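# Hang the pivoting hook through the cabinet door's eye

## Task

Swing the cabinet door open and keep it open with the hook that pivots on the post. The hook's tip must point down and pass through the eye on the door, and the hook must touch none of the table, the post, the cabinet or the door. The cabinet is loose and must finish resting flat on its base, or the task fails. The result only counts if it stays that way with the robot no longer holding anything in place.

## Robot and tools

Robot: two six-joint arms, left_arm and right_arm, each with a two-finger gripper. The names are labels only and do not match image sides. Joints from base to gripper: waist, shoulder, elbow, forearm roll, wrist pitch, wrist roll. The elbow range is -2.792 to 2.792 rad and the others are -6.283 to 6.283. Load limits in N m are waist 316, shoulder 316, elbow 148, and 41.8 for each wrist joint. A held object's weight adds to these loads.

Frame: a single scene frame in metres. The origin sits on the table top midway between the arms. +x points out over the table, +z points up, and left_arm is on the +y side. Quaternions are written w first (qw, qx, qy, qz). On the gripper, the fingers extend along its +z axis and close along its y axis. The reported end_effector_position is the point between the pads when closed. Fingertips reach about 33 mm past it when closed and 9 mm when fully open, and closing pushes them about 24 mm farther out, so leave room above surfaces. Reported hand positions get less accurate at long reach.

Row layout, shared by execute_actions and move: one flat list of 20 numbers covering both arms, even if only one arm should move. The first 10 are left_arm: x, y, z, qw, qx, qy, qz, then gripper position, force_limit, speed. The next 10 are the same fields for right_arm. x, y, z are an absolute target point for that end_effector_position, and the quaternion is an absolute target orientation, both in the scene frame. They are not offsets. The three gripper numbers each run from -1 to 1. position: +1 is fully open (140 mm), about -0.8 is pads touching, and -1 keeps closing until something blocks. force_limit: about 14 N at -1, 60 N at 0, 107 N at +1. speed: about 30 mm/s at -1, 140 at 0, 250 at +1. Twelve optional extra numbers from 0 to 1 may follow. These scale joint stiffness, left_arm's six then right_arm's six in joint order, and each scale stays in effect until changed. To leave an arm alone, repeat the exact pose and gripper numbers from the last result before it stopped. A 0 in a gripper slot is a real command. Reuse one fixed quaternion rather than the reported one, which drifts.

execute_actions(actions): a list of actions run in order. Each action is up to 15 rows, each row lasting one 1/30 s step. A shorter action repeats its last row for the remaining steps. An action is rejected for both arms if any target lies more than 0.6 m from that gripper's starting position along any of its own axes. If the first action fails this check or anything is malformed, nothing runs. An empty list just returns the state and images.

move(target, speed, stop_force, blocking): target is one row. Each gripper travels in a straight line toward its pose, all arms finishing together, over 0.5 to 10 s; longer paths are cut off at 10 s. speed is 0.002 to 0.5 m/s (default 0.25), and turning is capped at twice that value in rad/s. Obstacles and the other arm are ignored, and grippers can lag, stray or overshoot, especially with the arm stretched. stop_force (20 to 80 N, one value for both arms) ends an arm's path when push against its motion rises by that much. That arm then backs up two steps and holds. Use it only at very low speed and without rotation. Leave it out when pulling away from something being pressed. It is refused in the first 0.2 s of a scene and together with blocking=false. Non-blocking moves return after 0.5 s; check them with wait(0) or halt them with stop before sending new commands. The "move:" line reports each arm's ending: done, off_target, moving, held, fault or contact. limits=paced means the pose was clipped. limits=held means a check blocked some steps, after which motion can speed up.

wait(seconds 0 to 10): the arms keep their last commands. stop: brakes a running move; the fingers continue. zoom_image(camera, region [x0, y0, x1, y1] in pixels, at most 504 by 504): a closer look at the latest image. Cameras, all 504x504: cam_head_left, cam_head_right, cam_left_wrist, cam_right_wrist. Calibration data (K, distortion, T_world_to_cam) comes with the session and may be slightly off. finished_scene(scene): ends the scene for good and reports success, so call it only once the hook hangs correctly and the cabinet stands flat.

Control behaviour: on each step the commanded pose is clipped to within 70 mm and 16 degrees of the measured pose, and position wins over orientation. After an action, the arm goes no farther than its last clipped pose, so distant targets take more than one action. Each elbow stays slightly bent.

Results: a state line per arm gives pose and velocities. "Hand target" lines show the current goal of each controller. A "pose unreachable" line means a clearance check altered or blocked that arm's command. HELD on a step reading marks held-back input. object_status codes: 0 moving, 1 blocked while opening, 2 blocked while closing (a grip), 3 reached the target or pads met. position_measured is in counts, 3 open to 230 closed, and is not linear. To grip harder, raise force_limit and change position slightly, for example -1 to -0.98. Flange force is an estimate with error and includes held weight; "no reading" means none is available. MOTOR HOT warns of overheating, which leads to a braked stop.

Avoid: contact torque at a load limit, or any outside force of 144 N, stops the arm for 10 s and skips the rest of the call. Do not push firm things with targets past contact, especially with stiff joints. Keep the arms from striking each other. Do not tip the cabinet, drop or slam anything, or knock anything off the table. Brief tugs or pushes may disturb held or loose parts.

Each tool is called after "Emit:" as name([rows], argument=value, ...), one row to a line, values as JSON.

## Session

Emit:
execute_actions(actions=[])

Scene clock: 0.00 s.
left_arm: end_effector_position=(+0.0417, +0.2192, +0.1104) position_measured=3 object_status=3 end_effector_quat_wxyz=(+0.699, -0.624, -0.252, -0.241) end_effector_velocity=(+0.000, -0.000, +0.000) end_effector_angular_velocity=(-0.000, +0.001, +0.001) | right_arm: end_effector_position=(+0.6919, -0.7076, +0.3215) position_measured=3 object_status=3 end_effector_quat_wxyz=(+0.001, +1.000, +0.005, -0.000) end_effector_velocity=(+0.000, +0.002, -0.001) end_effector_angular_velocity=(+0.000, +0.001, +0.004)
Joint positions: left_arm=[-1.4    0.726  2.132  0.052  1.947 -0.701] | right_arm=[-0.054  0.165  1.604 -0.001  1.373  1.519]
Joint velocities: left_arm=[ 0.001 -0.    -0.     0.     0.     0.001] | right_arm=[ 0.003  0.001 -0.     0.    -0.    -0.   ]
Flange force (N, the push that the arm receives, along the gripper's own x y z axes): no reading
Hand target (left_arm): +0.042, +0.219, +0.110; +0.699, -0.624, -0.252, -0.241
Hand target (right_arm): +0.692, -0.708, +0.322; +0.001, +1.000, +0.005, -0.000
Joint stiffness scale: left_arm=[1. 1. 1. 1. 1. 1.] | right_arm=[1. 1. 1. 1. 1. 1.]

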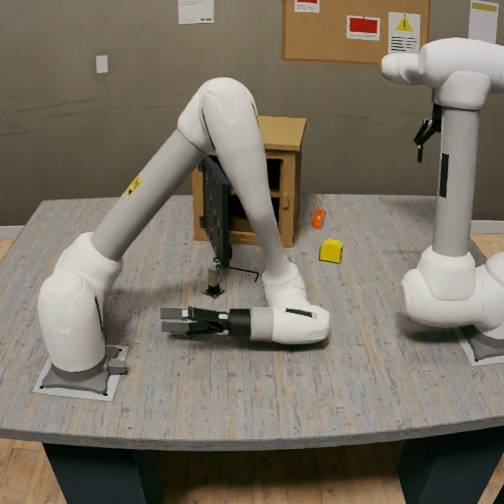

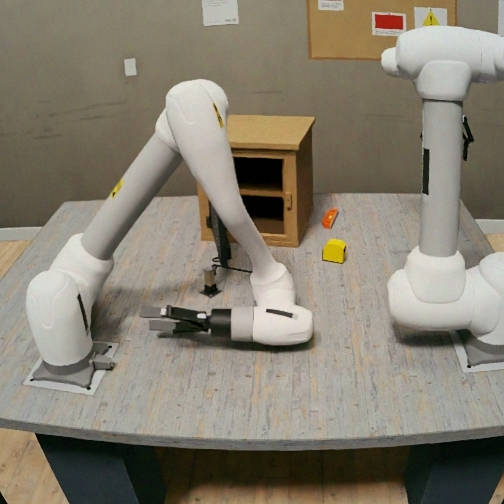

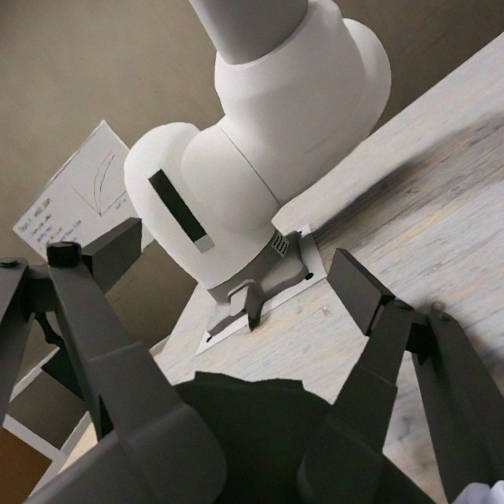

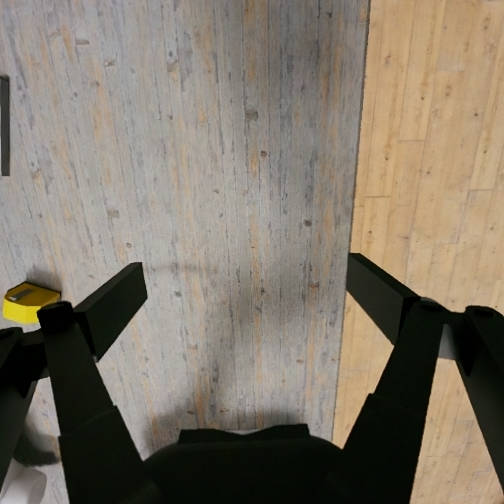

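Emit:
move(target=[0.0,0.2,0.4,0.3,-0.95,0,0,1,0,0,0.692,-0.708,0.322,0,1,0,0,1,0,0])

Emit:
move(target=[0.25,0.45,0.4,0,0.707,-0.707,0,1,0,0,0.692,-0.708,0.322,0,1,0,0,1,0,0])

Emit:
zoom_image(camera="cam_head_left", region=[150,140,330,320])

Emit:
zoom_image(camera="cam_head_right", region=[150,140,330,320])

Scene clock: 9.63 s.
left_arm: end_effector_position=(+0.0007, +0.2011, +0.3950) position_measured=3 object_status=3 end_effector_quat_wxyz=(-0.305, +0.952, +0.002, +0.003) end_effector_velocity=(-0.001, -0.001, +0.001) end_effector_angular_velocity=(-0.002, +0.006, -0.003) | right_arm: end_effector_position=(+0.6919, -0.7076, +0.3215) position_measured=3 object_status=3 end_effector_quat_wxyz=(+0.001, +1.000, +0.002, -0.000) end_effector_velocity=(+0.000, +0.001, -0.000) end_effector_angular_velocity=(-0.002, +0.000, +0.002)
Joint positions: left_arm=[-1.507 -0.176  1.922  0.001  2.016 -0.01 ] | right_arm=[-0.054  0.165  1.604 -0.001  1.373  1.525]
Joint velocities: left_arm=[ 0.     0.    -0.002 -0.003  0.     0.005] | right_arm=[ 0.002  0.001 -0.    -0.002 -0.     0.   ]
Flange force (N, the push that the arm receives, along the gripper's own x y z axes): left_arm=[1.1 -2.3 2.8] | right_arm=[-0.1 -1.7 0.7]
Hand target (left_arm): +0.000, +0.200, +0.399; -0.301, +0.954, +0.000, +0.000
Hand target (right_arm): +0.692, -0.708, +0.322; +0.000, +1.000, +0.000, -0.000
Off the commanded pose (left_arm): 0.005 m, 1 deg.
Off the commanded pose (right_arm): 0.001 m, 0 deg.
Joint stiffness scale: left_arm=[1. 1. 1. 1. 1. 1.] | right_arm=[1. 1. 1. 1. 1. 1.]
move: off_target (left_arm)
camera_calibration (this result's frames):
cam_left_wrist: T_world_to_cam=[[0.18598, -0.81654, -0.546511, 0.37658], [-0.919606, -0.340539, 0.195853, -0.00252616], [-0.34603, 0.46615, -0.814228, 0.404295], [0, 0, 0, 1]] pos_world=[0.0675387, 0.11817, 0.535488]
cam_right_wrist: T_world_to_cam=[[-0.055682, -0.998411, 0.00867825, -0.667106], [-0.95583, 0.0558155, 0.288571, 0.630316], [-0.288597, 0.00777326, -0.957419, 0.681295], [0, 0, 0, 1]] pos_world=[0.761948, -0.706523, 0.476183]

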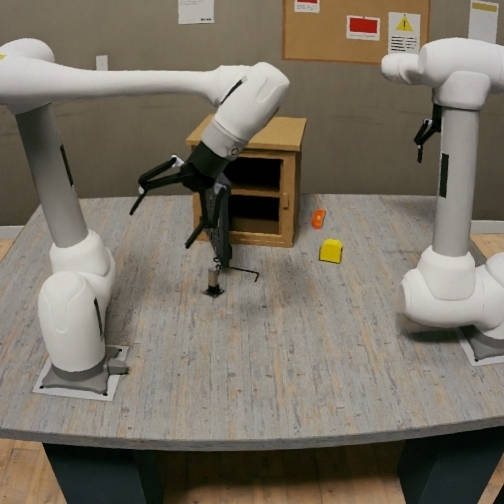

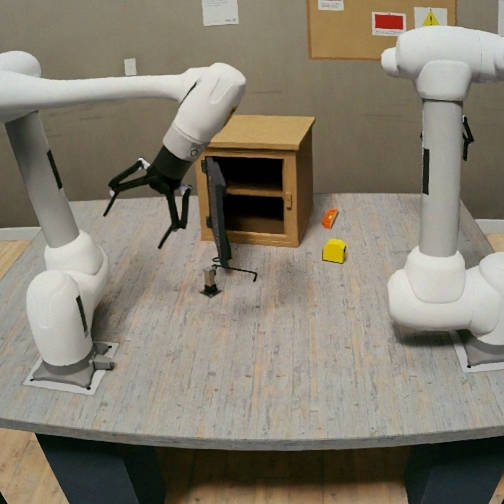

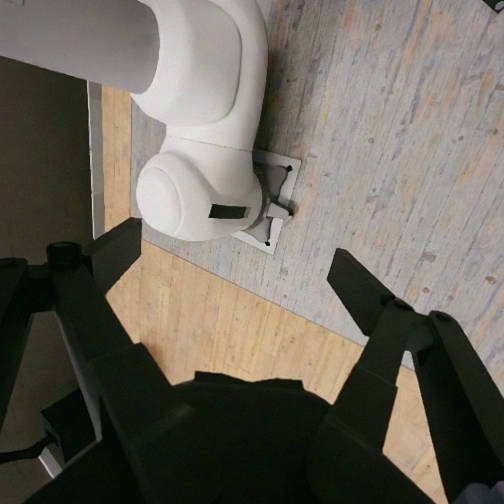

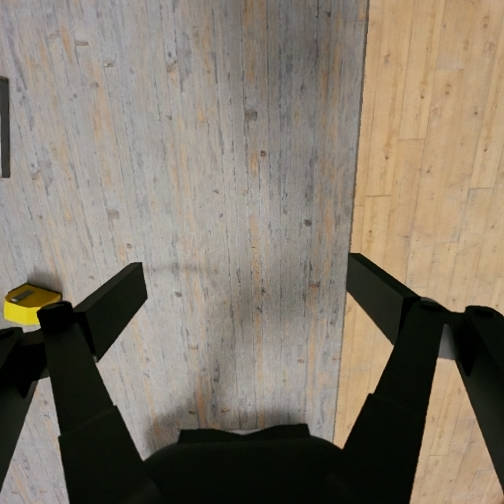

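Scene clock: 13.47 s.
left_arm: end_effector_position=(+0.2469, +0.4499, +0.3964) position_measured=3 object_status=3 end_effector_quat_wxyz=(+0.002, +0.709, -0.706, -0.003) end_effector_velocity=(+0.002, +0.001, -0.000) end_effector_angular_velocity=(-0.008, +0.006, -0.009) | right_arm: end_effector_position=(+0.6919, -0.7076, +0.3215) position_measured=3 object_status=3 end_effector_quat_wxyz=(+0.001, +1.000, +0.002, -0.000) end_effector_velocity=(-0.000, -0.001, +0.000) end_effector_angular_velocity=(-0.001, +0.000, -0.001)
Joint positions: left_arm=[-0.054 -0.467  1.997  0.     1.618  3.013] | right_arm=[-0.054  0.165  1.604 -0.001  1.373  1.525]
Joint velocities: left_arm=[ 0.016  0.007 -0.003 -0.009  0.001  0.024] | right_arm=[-0.001 -0.    -0.    -0.001  0.     0.   ]
Flange force (N, the push that the arm receives, along the gripper's own x y z axes): left_arm=[-2.6 2.9 1.7] | right_arm=[-0.4 -1.7 0.9]
Hand target (left_arm): +0.250, +0.449, +0.399; +0.003, +0.707, -0.707, -0.000
Hand target (right_arm): +0.692, -0.708, +0.322; +0.000, +1.000, +0.000, -0.000
Off the commanded pose (left_arm): 0.005 m, 0 deg.
Off the commanded pose (right_arm): 0.001 m, 0 deg.
Joint stiffness scale: left_arm=[1. 1. 1. 1. 1. 1.] | right_arm=[1. 1. 1. 1. 1. 1.]
move: off_target (left_arm)
camera_calibration (this result's frames):
cam_left_wrist: T_world_to_cam=[[-0.982122, -0.184843, 0.035621, 0.308126], [-0.159586, 0.917924, 0.363247, -0.511868], [-0.0998411, 0.351068, -0.931012, 0.411942], [0, 0, 0, 1]] pos_world=[0.262059, 0.38219, 0.558482]
cam_right_wrist: T_world_to_cam=[[-0.0556877, -0.998411, 0.00867832, -0.667102], [-0.95583, 0.055821, 0.288571, 0.630319], [-0.288596, 0.00777485, -0.957419, 0.681296], [0, 0, 0, 1]] pos_world=[0.761948, -0.706523, 0.476183]

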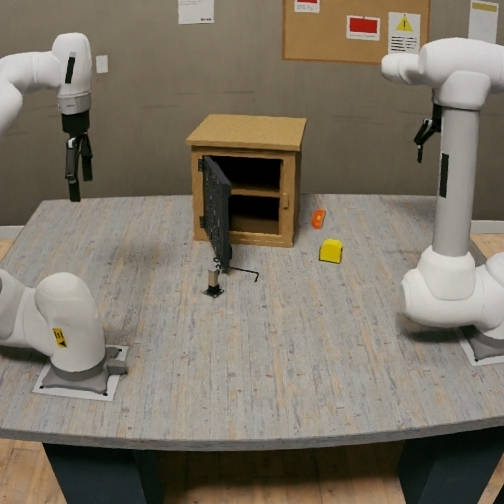

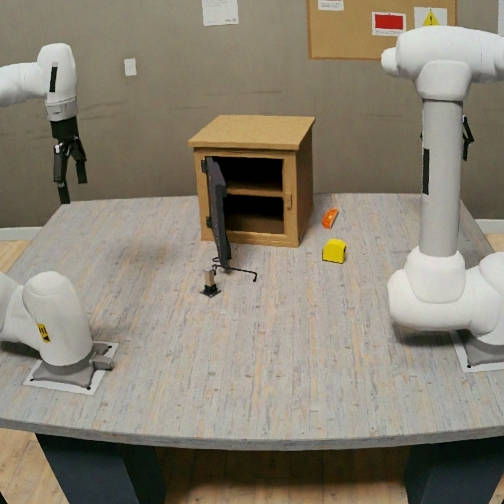

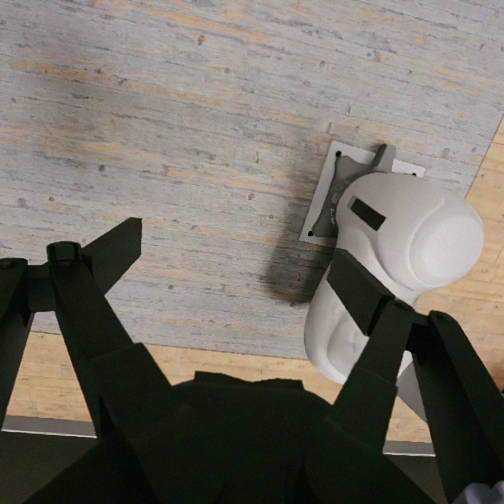

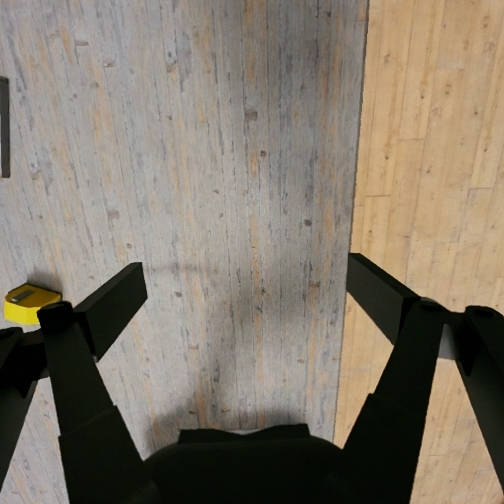

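Region (150, 140, 330, 320) of cam_head_left's 504x504 image, scaled by 2.800, with more detail than that image has.

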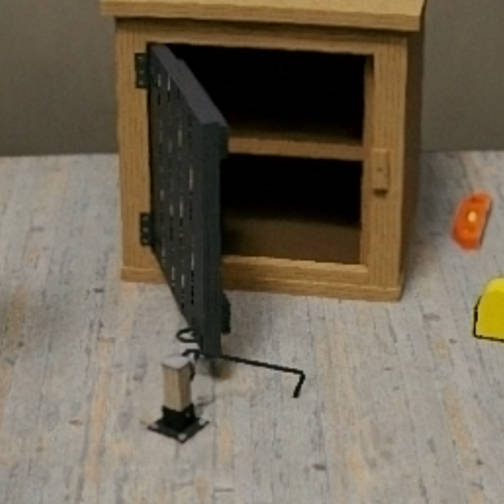

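Region (150, 140, 330, 320) of cam_head_right's 504x504 image, scaled by 2.800, with more detail than that image has.

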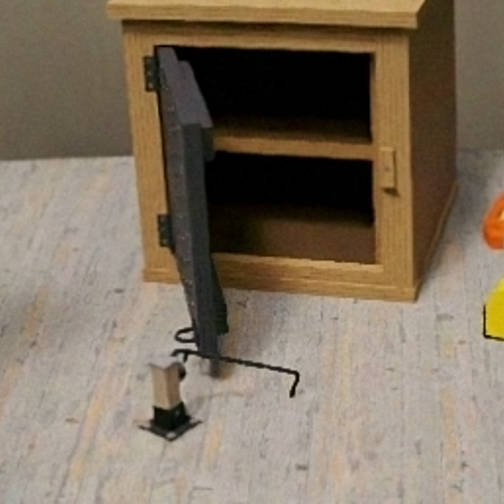

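Emit:
move(target=[0.33,0.1,0.2,0,1,0,0,1,0,0,0.692,-0.708,0.322,0,1,0,0,1,0,0])

Emit:
zoom_image(camera="cam_left_wrist", region=[130,0,430,250])

Scene clock: 25.03 s.
left_arm: end_effector_position=(+0.3255, +0.1048, +0.1982) position_measured=3 object_status=3 end_effector_quat_wxyz=(-0.003, +1.000, -0.001, -0.003) end_effector_velocity=(+0.001, -0.002, -0.000) end_effector_angular_velocity=(+0.000, -0.002, +0.011) | right_arm: end_effector_position=(+0.6919, -0.7076, +0.3215) position_measured=3 object_status=3 end_effector_quat_wxyz=(+0.001, +1.000, +0.002, -0.000) end_effector_velocity=(+0.000, -0.000, +0.000) end_effector_angular_velocity=(+0.000, -0.001, -0.001)
Joint positions: left_arm=[-0.766 -0.009  2.027 -0.     1.131  0.737] | right_arm=[-0.054  0.165  1.604 -0.001  1.373  1.525]
Joint velocities: left_arm=[-0.001  0.003 -0.002  0.002 -0.002 -0.013] | right_arm=[-0.    -0.    -0.     0.    -0.     0.001]
Flange force (N, the push that the arm receives, along the gripper's own x y z axes): left_arm=[-1.5 -3.7 -0.2] | right_arm=[-0.3 -1.4 0.9]
Hand target (left_arm): +0.329, +0.101, +0.200; -0.001, +1.000, -0.000, +0.001
Hand target (right_arm): +0.692, -0.708, +0.322; +0.000, +1.000, +0.000, -0.000
Off the commanded pose (left_arm): 0.007 m, 0 deg.
Off the commanded pose (right_arm): 0.001 m, 0 deg.
Joint stiffness scale: left_arm=[1. 1. 1. 1. 1. 1.] | right_arm=[1. 1. 1. 1. 1. 1.]
move: off_target (left_arm)
camera_calibration (this result's frames):
cam_left_wrist: T_world_to_cam=[[0.178134, -0.983719, 0.0237846, 0.0369743], [-0.917468, -0.157302, 0.365387, 0.248394], [-0.355697, -0.0869094, -0.930552, 0.485503], [0, 0, 0, 1]] pos_world=[0.393999, 0.11764, 0.360146]
cam_right_wrist: T_world_to_cam=[[-0.0556897, -0.99841, 0.00867828, -0.6671], [-0.95583, 0.0558229, 0.288571, 0.630321], [-0.288597, 0.00777547, -0.957419, 0.681296], [0, 0, 0, 1]] pos_world=[0.761948, -0.706524, 0.476183]

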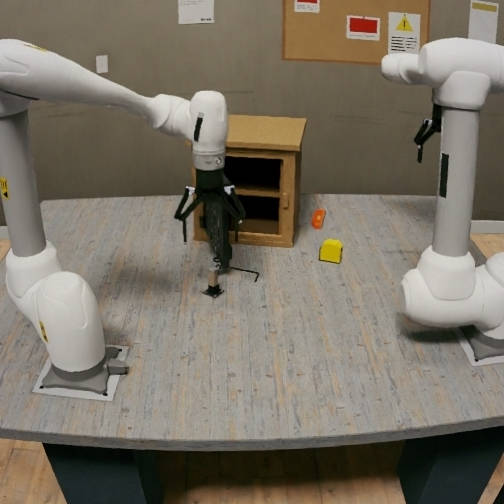

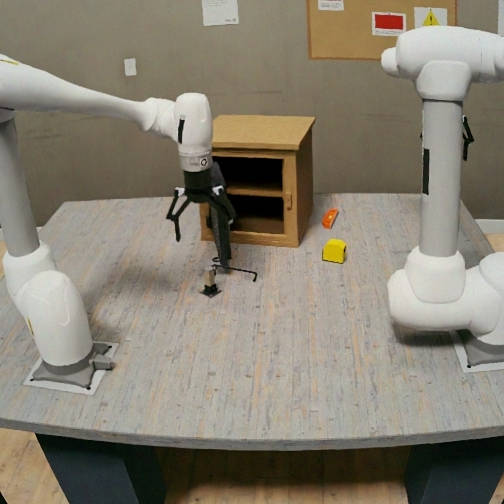

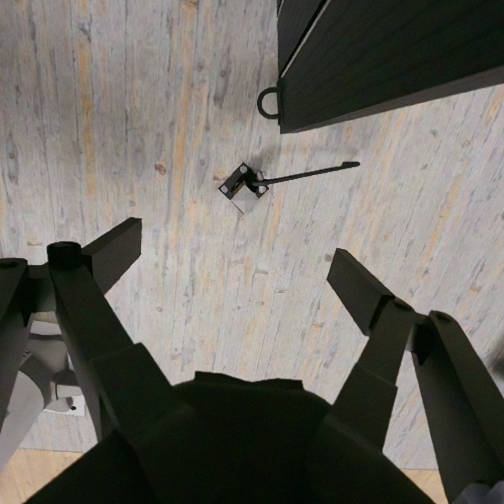

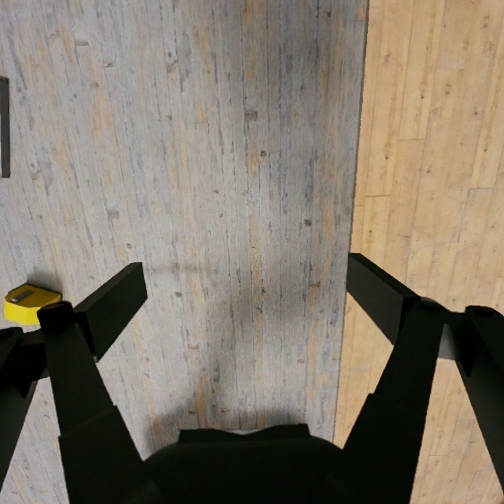

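Region (130, 0, 430, 250) of cam_left_wrist's 504x504 image, scaled by 1.680, with more detail than that image has.

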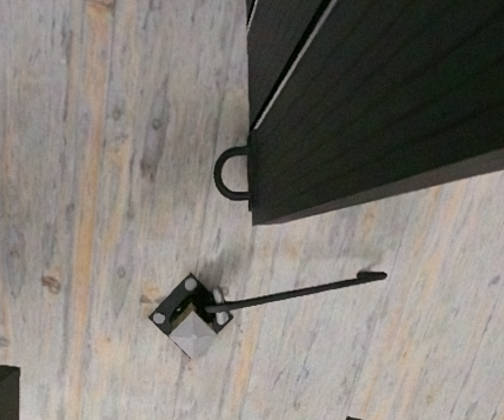

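Emit:
move(target=[0.40,0.18,0.33,0,1,0,0,-1,0,0,0.692,-0.708,0.322,0,1,0,0,1,0,0])

Emit:
move(target=[0.485,0.14,0.32,0,1,0,0,-1,0,0,0.692,-0.708,0.322,0,1,0,0,1,0,0])

Emit:
move(target=[0.512,0.048,0.32,0,1,0,0,-1,0,0,0.692,-0.708,0.322,0,1,0,0,1,0,0], speed=0.03)

Emit:
move(target=[0.33,0.1,0.25,0,1,0,0,-1,0,0,0.692,-0.708,0.322,0,1,0,0,1,0,0])

Scene clock: 41.53 s.
left_arm: end_effector_position=(+0.3984, +0.1798, +0.3248) position_measured=233 object_status=3 end_effector_quat_wxyz=(-0.002, +1.000, +0.001, -0.003) end_effector_velocity=(+0.000, +0.001, +0.001) end_effector_angular_velocity=(+0.002, +0.002, +0.000) | right_arm: end_effector_position=(+0.6919, -0.7076, +0.3215) position_measured=3 object_status=3 end_effector_quat_wxyz=(+0.001, +1.000, +0.002, -0.000) end_effector_velocity=(+0.000, -0.001, -0.000) end_effector_angular_velocity=(+0.000, -0.000, -0.002)
Joint positions: left_arm=[-0.558 -0.061  1.837 -0.     1.372  0.94 ] | right_arm=[-0.054  0.165  1.604 -0.001  1.373  1.525]
Joint velocities: left_arm=[ 0.002  0.    -0.003  0.     0.005  0.002] | right_arm=[-0.002  0.001 -0.     0.    -0.     0.   ]
Flange force (N, the push that the arm receives, along the gripper's own x y z axes): left_arm=[-1.5 -4.3 1.7] | right_arm=[-0.3 -1.7 0.7]
Hand target (left_arm): +0.400, +0.179, +0.330; +0.000, +1.000, +0.000, -0.000
Hand target (right_arm): +0.692, -0.708, +0.322; +0.000, +1.000, +0.000, -0.000
Off the commanded pose (left_arm): 0.005 m, 0 deg.
Off the commanded pose (right_arm): 0.001 m, 0 deg.
Joint stiffness scale: left_arm=[1. 1. 1. 1. 1. 1.] | right_arm=[1. 1. 1. 1. 1. 1.]
move: off_target (left_arm)
camera_calibration (this result's frames):
cam_left_wrist: T_world_to_cam=[[0.183415, -0.982708, 0.0253915, 0.0919978], [-0.916655, -0.161642, 0.365535, 0.281174], [-0.355109, -0.0903199, -0.930451, 0.636139], [0, 0, 0, 1]] pos_world=[0.466765, 0.193312, 0.486782]
cam_right_wrist: T_world_to_cam=[[-0.0556902, -0.99841, 0.00867822, -0.6671], [-0.95583, 0.0558234, 0.288571, 0.630321], [-0.288597, 0.00777567, -0.957419, 0.681296], [0, 0, 0, 1]] pos_world=[0.761948, -0.706524, 0.476183]

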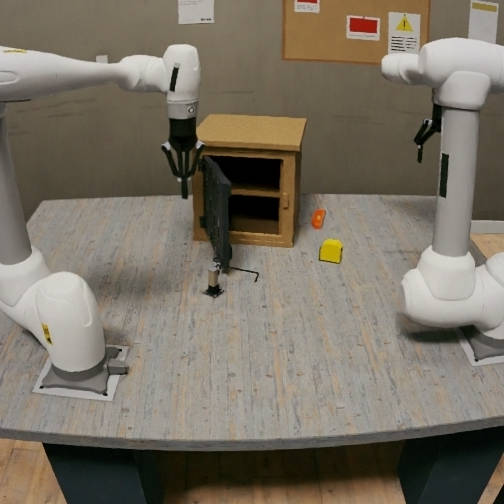

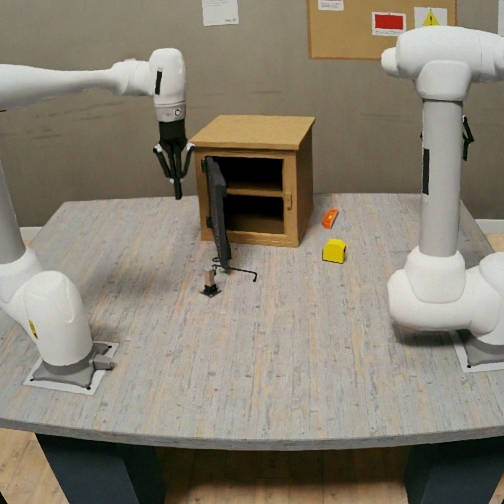

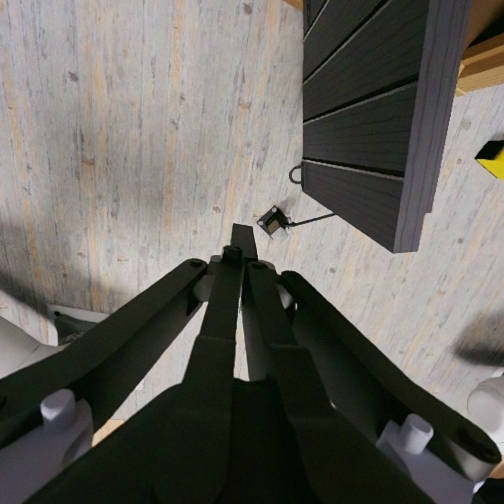

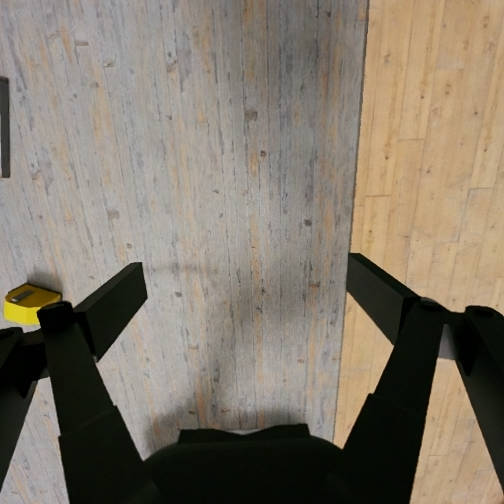

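Scene clock: 42.50 s.
left_arm: end_effector_position=(+0.4806, +0.1415, +0.3182) position_measured=233 object_status=3 end_effector_quat_wxyz=(-0.001, +1.000, +0.001, -0.002) end_effector_velocity=(+0.002, -0.001, -0.000) end_effector_angular_velocity=(-0.001, -0.001, +0.000) | right_arm: end_effector_position=(+0.6919, -0.7076, +0.3215) position_measured=3 object_status=3 end_effector_quat_wxyz=(+0.001, +1.000, +0.002, -0.000) end_effector_velocity=(-0.000, +0.000, +0.001) end_effector_angular_velocity=(+0.001, -0.002, -0.003)
Joint positions: left_arm=[-0.529  0.086  1.7   -0.     1.361  0.969] | right_arm=[-0.054  0.165  1.604 -0.001  1.373  1.525]
Joint velocities: left_arm=[ 0.001  0.003 -0.003 -0.    -0.001  0.001] | right_arm=[-0.001 -0.001  0.     0.001 -0.001  0.002]
Flange force (N, the push that the arm receives, along the gripper's own x y z axes): left_arm=[-2.6 -3.8 1.6] | right_arm=[0.5 -1.8 0.1]
Hand target (left_arm): +0.485, +0.140, +0.320; +0.000, +1.000, +0.000, -0.000
Hand target (right_arm): +0.692, -0.708, +0.322; +0.000, +1.000, +0.000, -0.000
Off the commanded pose (left_arm): 0.005 m, 0 deg.
Off the commanded pose (right_arm): 0.001 m, 0 deg.
Joint stiffness scale: left_arm=[1. 1. 1. 1. 1. 1.] | right_arm=[1. 1. 1. 1. 1. 1.]
move: off_target (left_arm)
camera_calibration (this result's frames):
cam_left_wrist: T_world_to_cam=[[0.183363, -0.982696, 0.0262143, 0.0391698], [-0.916922, -0.161353, 0.364993, 0.352999], [-0.354448, -0.0909626, -0.930641, 0.655541], [0, 0, 0, 1]] pos_world=[0.548845, 0.155079, 0.480205]
cam_right_wrist: T_world_to_cam=[[-0.0556902, -0.99841, 0.00867817, -0.6671], [-0.95583, 0.0558234, 0.288571, 0.630321], [-0.288597, 0.00777572, -0.957419, 0.681296], [0, 0, 0, 1]] pos_world=[0.761948, -0.706524, 0.476183]

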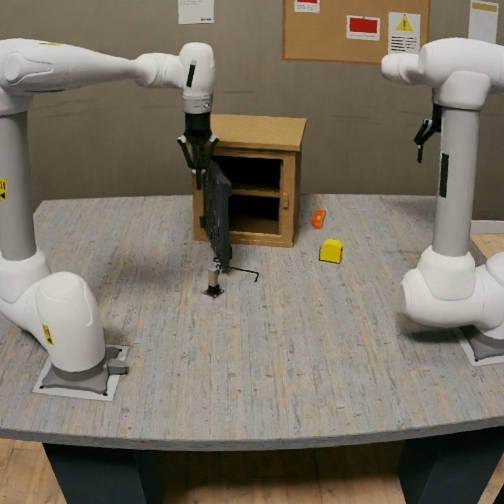

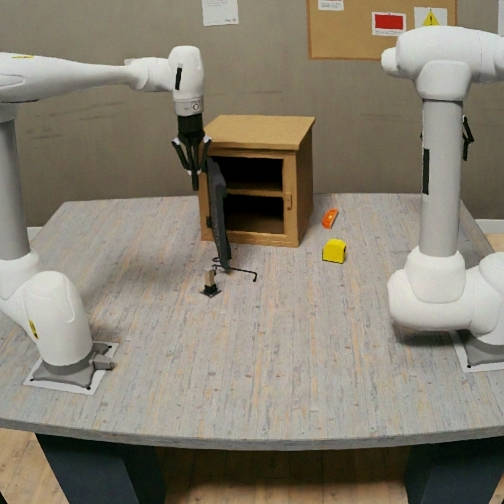

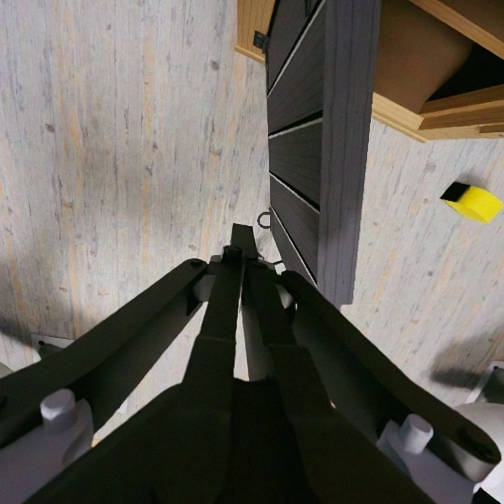

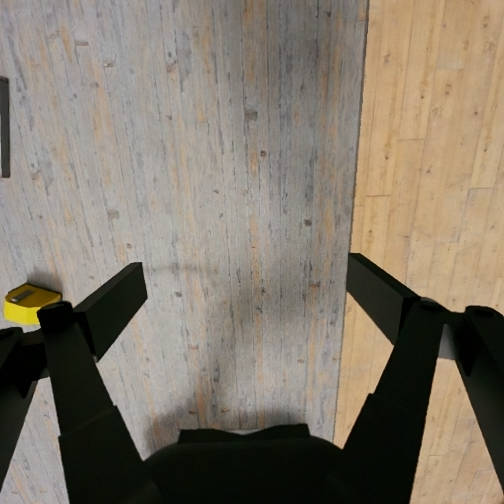

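Scene clock: 46.07 s.
left_arm: end_effector_position=(+0.5103, +0.0507, +0.3185) position_measured=233 object_status=3 end_effector_quat_wxyz=(-0.000, +1.000, -0.001, -0.000) end_effector_velocity=(+0.001, -0.002, +0.000) end_effector_angular_velocity=(-0.000, +0.000, +0.001) | right_arm: end_effector_position=(+0.6919, -0.7076, +0.3215) position_measured=3 object_status=3 end_effector_quat_wxyz=(+0.001, +1.000, +0.002, -0.000) end_effector_velocity=(-0.000, -0.000, +0.001) end_effector_angular_velocity=(-0.002, -0.002, +0.000)
Joint positions: left_arm=[-0.615  0.203  1.564 -0.     1.375  0.888] | right_arm=[-0.054  0.165  1.604 -0.001  1.373  1.525]
Joint velocities: left_arm=[-0.002  0.003 -0.004 -0.     0.001 -0.002] | right_arm=[ 0.    -0.002  0.    -0.002 -0.     0.   ]
Flange force (N, the push that the arm receives, along the gripper's own x y z axes): left_arm=[1.0 0.2 3.9] | right_arm=[-1.3 -2.6 -0.3]
Hand target (left_arm): +0.512, +0.048, +0.320; -0.000, +1.000, -0.000, +0.000
Hand target (right_arm): +0.692, -0.708, +0.322; +0.000, +1.000, +0.000, -0.000
Off the commanded pose (left_arm): 0.004 m, 0 deg.
Off the commanded pose (right_arm): 0.001 m, 0 deg.
Joint stiffness scale: left_arm=[1. 1. 1. 1. 1. 1.] | right_arm=[1. 1. 1. 1. 1. 1.]
move: off_target (left_arm)
camera_calibration (this result's frames):
cam_left_wrist: T_world_to_cam=[[0.177836, -0.983618, 0.029498, -0.0536464], [-0.919209, -0.15534, 0.361834, 0.367354], [-0.351324, -0.0914618, -0.931776, 0.656832], [0, 0, 0, 1]] pos_world=[0.577977, 0.0643722, 0.480682]
cam_right_wrist: T_world_to_cam=[[-0.0556903, -0.99841, 0.00867824, -0.6671], [-0.95583, 0.0558235, 0.288571, 0.630321], [-0.288597, 0.00777567, -0.957419, 0.681296], [0, 0, 0, 1]] pos_world=[0.761948, -0.706524, 0.476183]

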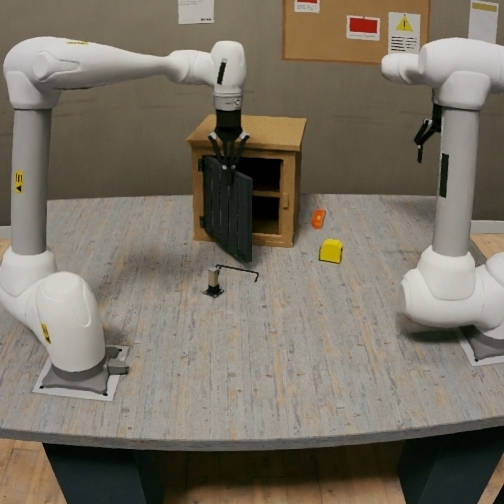

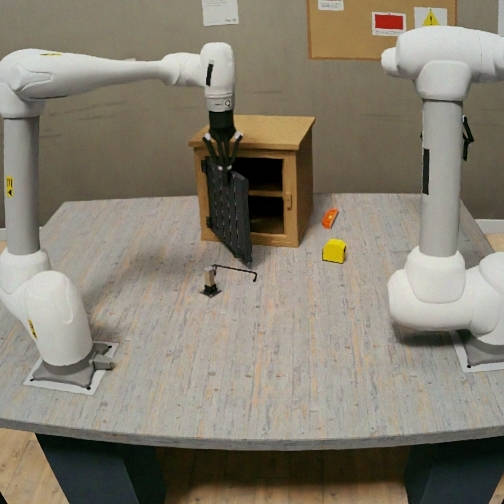

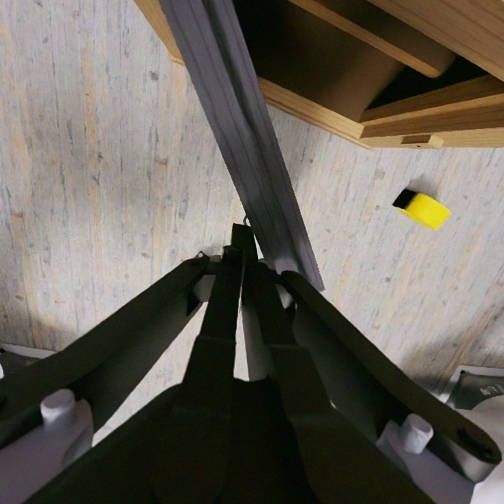

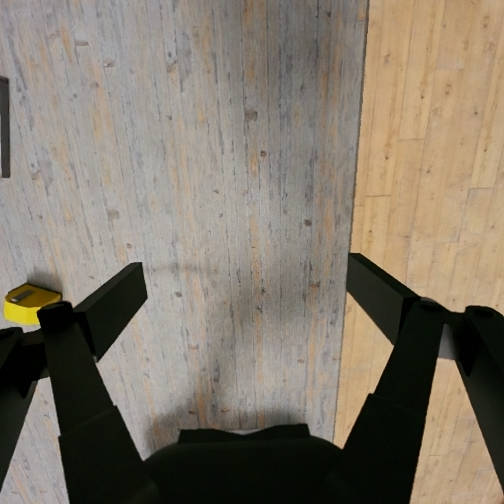

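Scene clock: 47.40 s.
left_arm: end_effector_position=(+0.3327, +0.0987, +0.2521) position_measured=233 object_status=3 end_effector_quat_wxyz=(+0.000, +1.000, -0.001, +0.000) end_effector_velocity=(-0.003, -0.001, +0.000) end_effector_angular_velocity=(-0.002, -0.002, -0.002) | right_arm: end_effector_position=(+0.6919, -0.7076, +0.3215) position_measured=3 object_status=3 end_effector_quat_wxyz=(+0.001, +1.000, +0.002, -0.000) end_effector_velocity=(+0.000, -0.001, -0.001) end_effector_angular_velocity=(-0.000, +0.000, -0.001)
Joint positions: left_arm=[-0.764 -0.034  1.947 -0.     1.228  0.74 ] | right_arm=[-0.054  0.165  1.604 -0.001  1.373  1.525]
Joint velocities: left_arm=[-0.006 -0.004  0.004 -0.    -0.002 -0.004] | right_arm=[-0.001  0.001  0.    -0.    -0.     0.   ]
Flange force (N, the push that the arm receives, along the gripper's own x y z axes): left_arm=[-3.1 -2.6 0.2] | right_arm=[0.7 -1.6 0.9]
Hand target (left_arm): +0.330, +0.101, +0.250; -0.000, +1.000, -0.000, +0.000
Hand target (right_arm): +0.692, -0.708, +0.322; +0.000, +1.000, +0.000, -0.000
Off the commanded pose (left_arm): 0.004 m, 0 deg.
Off the commanded pose (right_arm): 0.001 m, 0 deg.
Joint stiffness scale: left_arm=[1. 1. 1. 1. 1. 1.] | right_arm=[1. 1. 1. 1. 1. 1.]
move: off_target (left_arm)
camera_calibration (this result's frames):
cam_left_wrist: T_world_to_cam=[[0.177942, -0.983581, 0.0300905, 0.0269321], [-0.919382, -0.155271, 0.361425, 0.235772], [-0.350818, -0.0919774, -0.931916, 0.536949], [0, 0, 0, 1]] pos_world=[0.400344, 0.112486, 0.414367]
cam_right_wrist: T_world_to_cam=[[-0.0556901, -0.99841, 0.00867841, -0.6671], [-0.95583, 0.0558233, 0.288571, 0.630321], [-0.288597, 0.00777545, -0.957419, 0.681296], [0, 0, 0, 1]] pos_world=[0.761948, -0.706524, 0.476183]

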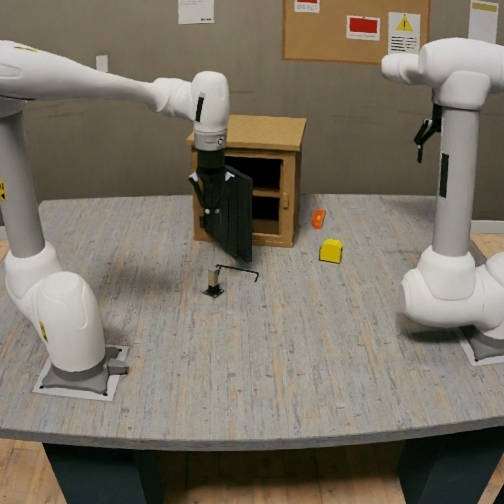

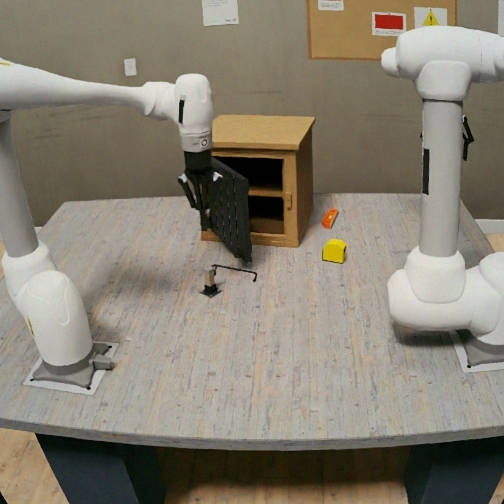

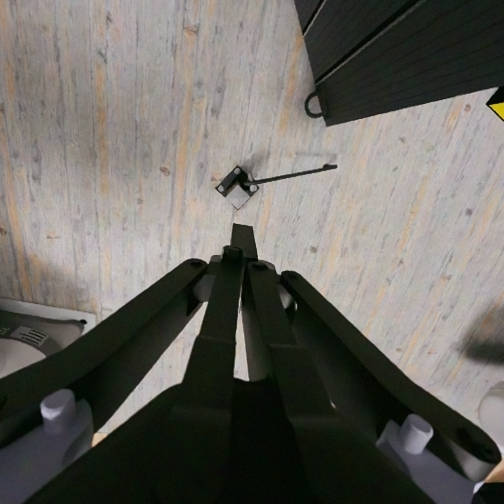

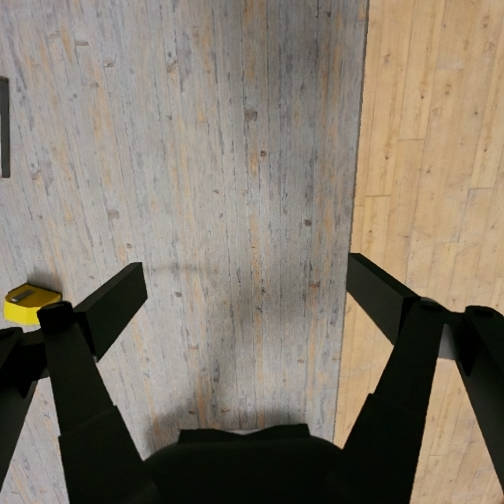

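Emit:
zoom_image(camera="cam_left_wrist", region=[200,70,360,230])

Emit:
zoom_image(camera="cam_head_left", region=[190,230,280,310])

Region (200, 70, 360, 230) of cam_left_wrist's 504x504 image, scaled by 3.150, with more detail than that image has.

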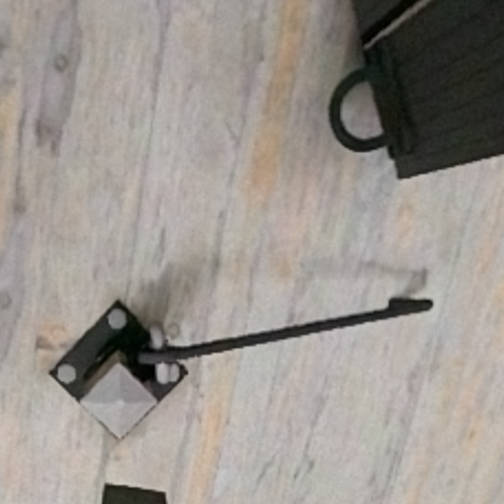

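Region (190, 230, 280, 310) of cam_head_left's 504x504 image, scaled by 5.600, with more detail than that image has.

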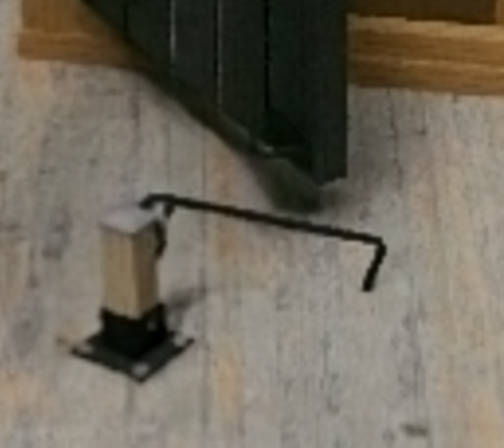

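Emit:
move(target=[0.384,0.043,0.15,0,0.809,-0.588,0,-0.3,-0.5,0,0.692,-0.708,0.322,0,1,0,0,1,0,0])

Emit:
move(target=[0.384,0.043,0.07,0,0.809,-0.588,0,-0.3,-0.5,0,0.692,-0.708,0.322,0,1,0,0,1,0,0], speed=0.06)

Emit:
zoom_image(camera="cam_head_left", region=[180,210,290,310])

Scene clock: 64.93 s.
left_arm: end_effector_position=(+0.3798, +0.0466, +0.1489) position_measured=167 object_status=3 end_effector_quat_wxyz=(-0.001, +0.810, -0.586, -0.003) end_effector_velocity=(+0.000, -0.001, -0.001) end_effector_angular_velocity=(-0.001, -0.000, -0.013) | right_arm: end_effector_position=(+0.6919, -0.7076, +0.3215) position_measured=3 object_status=3 end_effector_quat_wxyz=(+0.001, +1.000, +0.002, -0.000) end_effector_velocity=(-0.000, +0.001, +0.001) end_effector_angular_velocity=(+0.001, -0.002, -0.000)
Joint positions: left_arm=[-0.764  0.156  1.947 -0.     1.045  1.989] | right_arm=[-0.054  0.165  1.604 -0.001  1.373  1.525]
Joint velocities: left_arm=[-0.001  0.001  0.    -0.    -0.003  0.013] | right_arm=[ 0.001 -0.002 -0.     0.001 -0.     0.001]
Flange force (N, the push that the arm receives, along the gripper's own x y z axes): left_arm=[-2.4 -0.7 0.6] | right_arm=[-0.1 -1.7 0.1]
Hand target (left_arm): +0.384, +0.043, +0.150; -0.000, +0.809, -0.588, +0.000
Hand target (right_arm): +0.692, -0.708, +0.322; +0.000, +1.000, +0.000, -0.000
Off the commanded pose (left_arm): 0.006 m, 0 deg.
Off the commanded pose (right_arm): 0.001 m, 0 deg.
Joint stiffness scale: left_arm=[1. 1. 1. 1. 1. 1.] | right_arm=[1. 1. 1. 1. 1. 1.]
move: off_target (left_arm)
camera_calibration (this result's frames):
cam_left_wrist: T_world_to_cam=[[-0.876918, -0.479615, 0.0313686, 0.347344], [-0.436254, 0.821634, 0.366879, 0.0784298], [-0.201734, 0.308038, -0.92974, 0.376845], [0, 0, 0, 1]] pos_world=[0.41483, -0.013932, 0.310698]
cam_right_wrist: T_world_to_cam=[[-0.0556905, -0.99841, 0.00867819, -0.6671], [-0.95583, 0.0558236, 0.288571, 0.630321], [-0.288597, 0.00777579, -0.957419, 0.681296], [0, 0, 0, 1]] pos_world=[0.761948, -0.706524, 0.476183]

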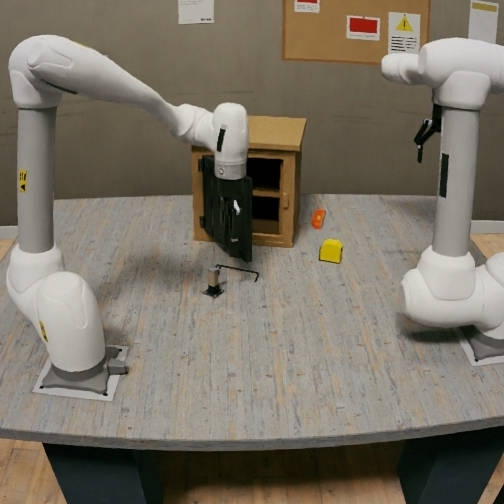

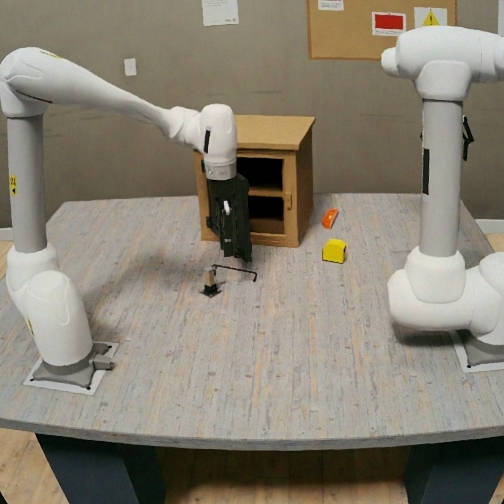

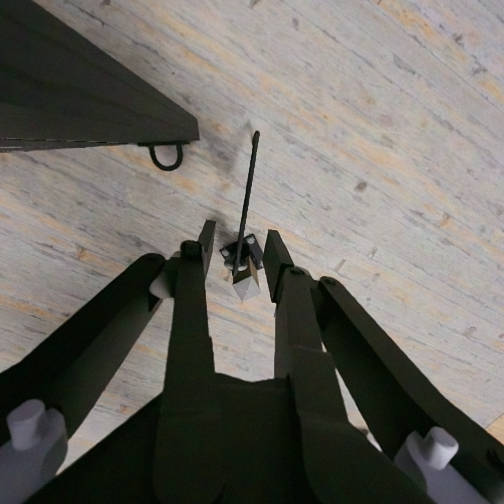

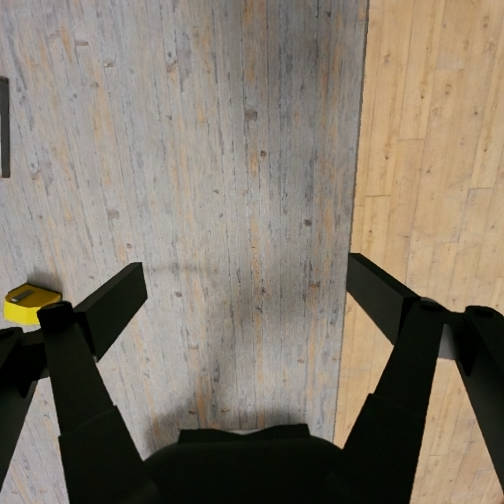

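Scene clock: 66.63 s.
left_arm: end_effector_position=(+0.3861, +0.0397, +0.0755) position_measured=167 object_status=3 end_effector_quat_wxyz=(+0.001, +0.810, -0.586, +0.004) end_effector_velocity=(-0.000, -0.001, -0.002) end_effector_angular_velocity=(-0.001, -0.000, -0.001) | right_arm: end_effector_position=(+0.6919, -0.7076, +0.3215) position_measured=3 object_status=3 end_effector_quat_wxyz=(+0.001, +1.000, +0.002, -0.000) end_effector_velocity=(-0.000, -0.001, +0.000) end_effector_angular_velocity=(+0.000, +0.000, -0.000)
Joint positions: left_arm=[-0.764  0.236  2.006 -0.     0.893  1.99 ] | right_arm=[-0.054  0.165  1.604 -0.001  1.373  1.525]
Joint velocities: left_arm=[-0.001  0.002  0.001 -0.    -0.004  0.   ] | right_arm=[-0.001 -0.    -0.     0.     0.001 -0.001]
Flange force (N, the push that the arm receives, along the gripper's own x y z axes): left_arm=[-1.5 -2.2 2.4] | right_arm=[-0.4 -2.3 1.2]
Hand target (left_arm): +0.384, +0.043, +0.070; +0.000, +0.809, -0.588, -0.000
Hand target (right_arm): +0.692, -0.708, +0.322; +0.000, +1.000, +0.000, -0.000
Off the commanded pose (left_arm): 0.007 m, 0 deg.
Off the commanded pose (right_arm): 0.001 m, 0 deg.
Joint stiffness scale: left_arm=[1. 1. 1. 1. 1. 1.] | right_arm=[1. 1. 1. 1. 1. 1.]
move: off_target (left_arm)
camera_calibration (this result's frames):
cam_left_wrist: T_world_to_cam=[[-0.877842, -0.478123, 0.0281427, 0.352378], [-0.438451, 0.825871, 0.354538, 0.11539], [-0.192755, 0.298889, -0.934618, 0.309255], [0, 0, 0, 1]] pos_world=[0.419535, -0.0192507, 0.238208]
cam_right_wrist: T_world_to_cam=[[-0.0556905, -0.99841, 0.00867825, -0.6671], [-0.95583, 0.0558237, 0.288571, 0.630321], [-0.288597, 0.00777573, -0.957419, 0.681296], [0, 0, 0, 1]] pos_world=[0.761948, -0.706524, 0.476183]

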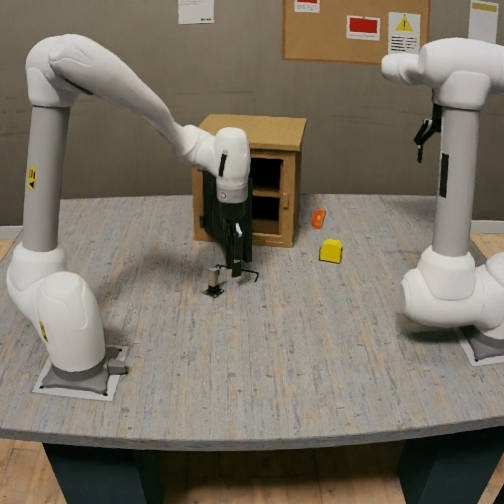

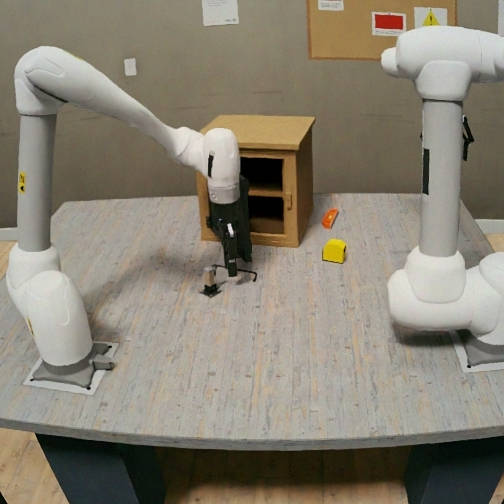

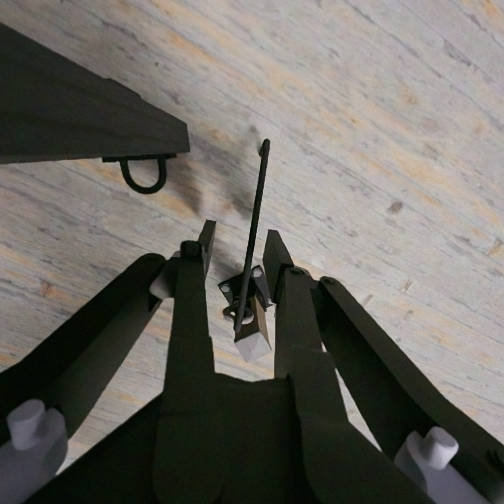

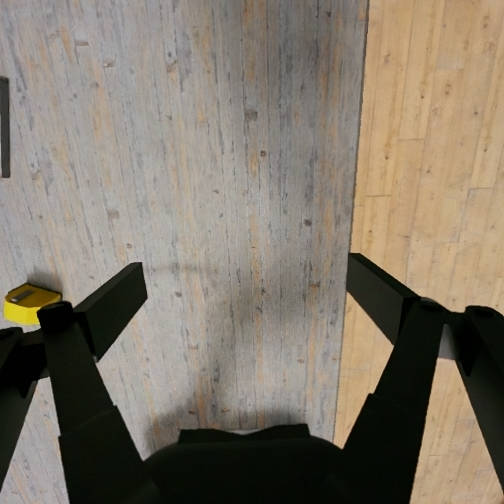

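Region (180, 210, 290, 310) of cam_head_left's 504x504 image, scaled by 4.582, with more detail than that image has; it fills the top 458 rows of this view, and the rest is white.

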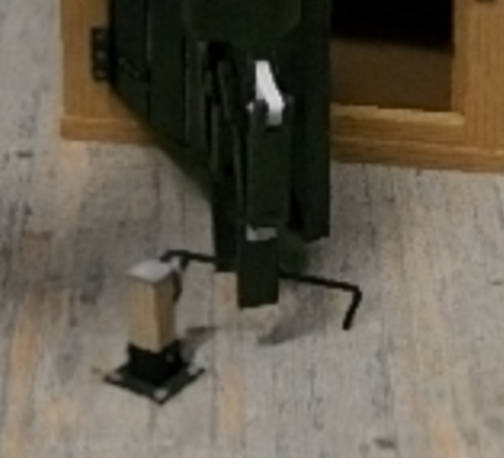

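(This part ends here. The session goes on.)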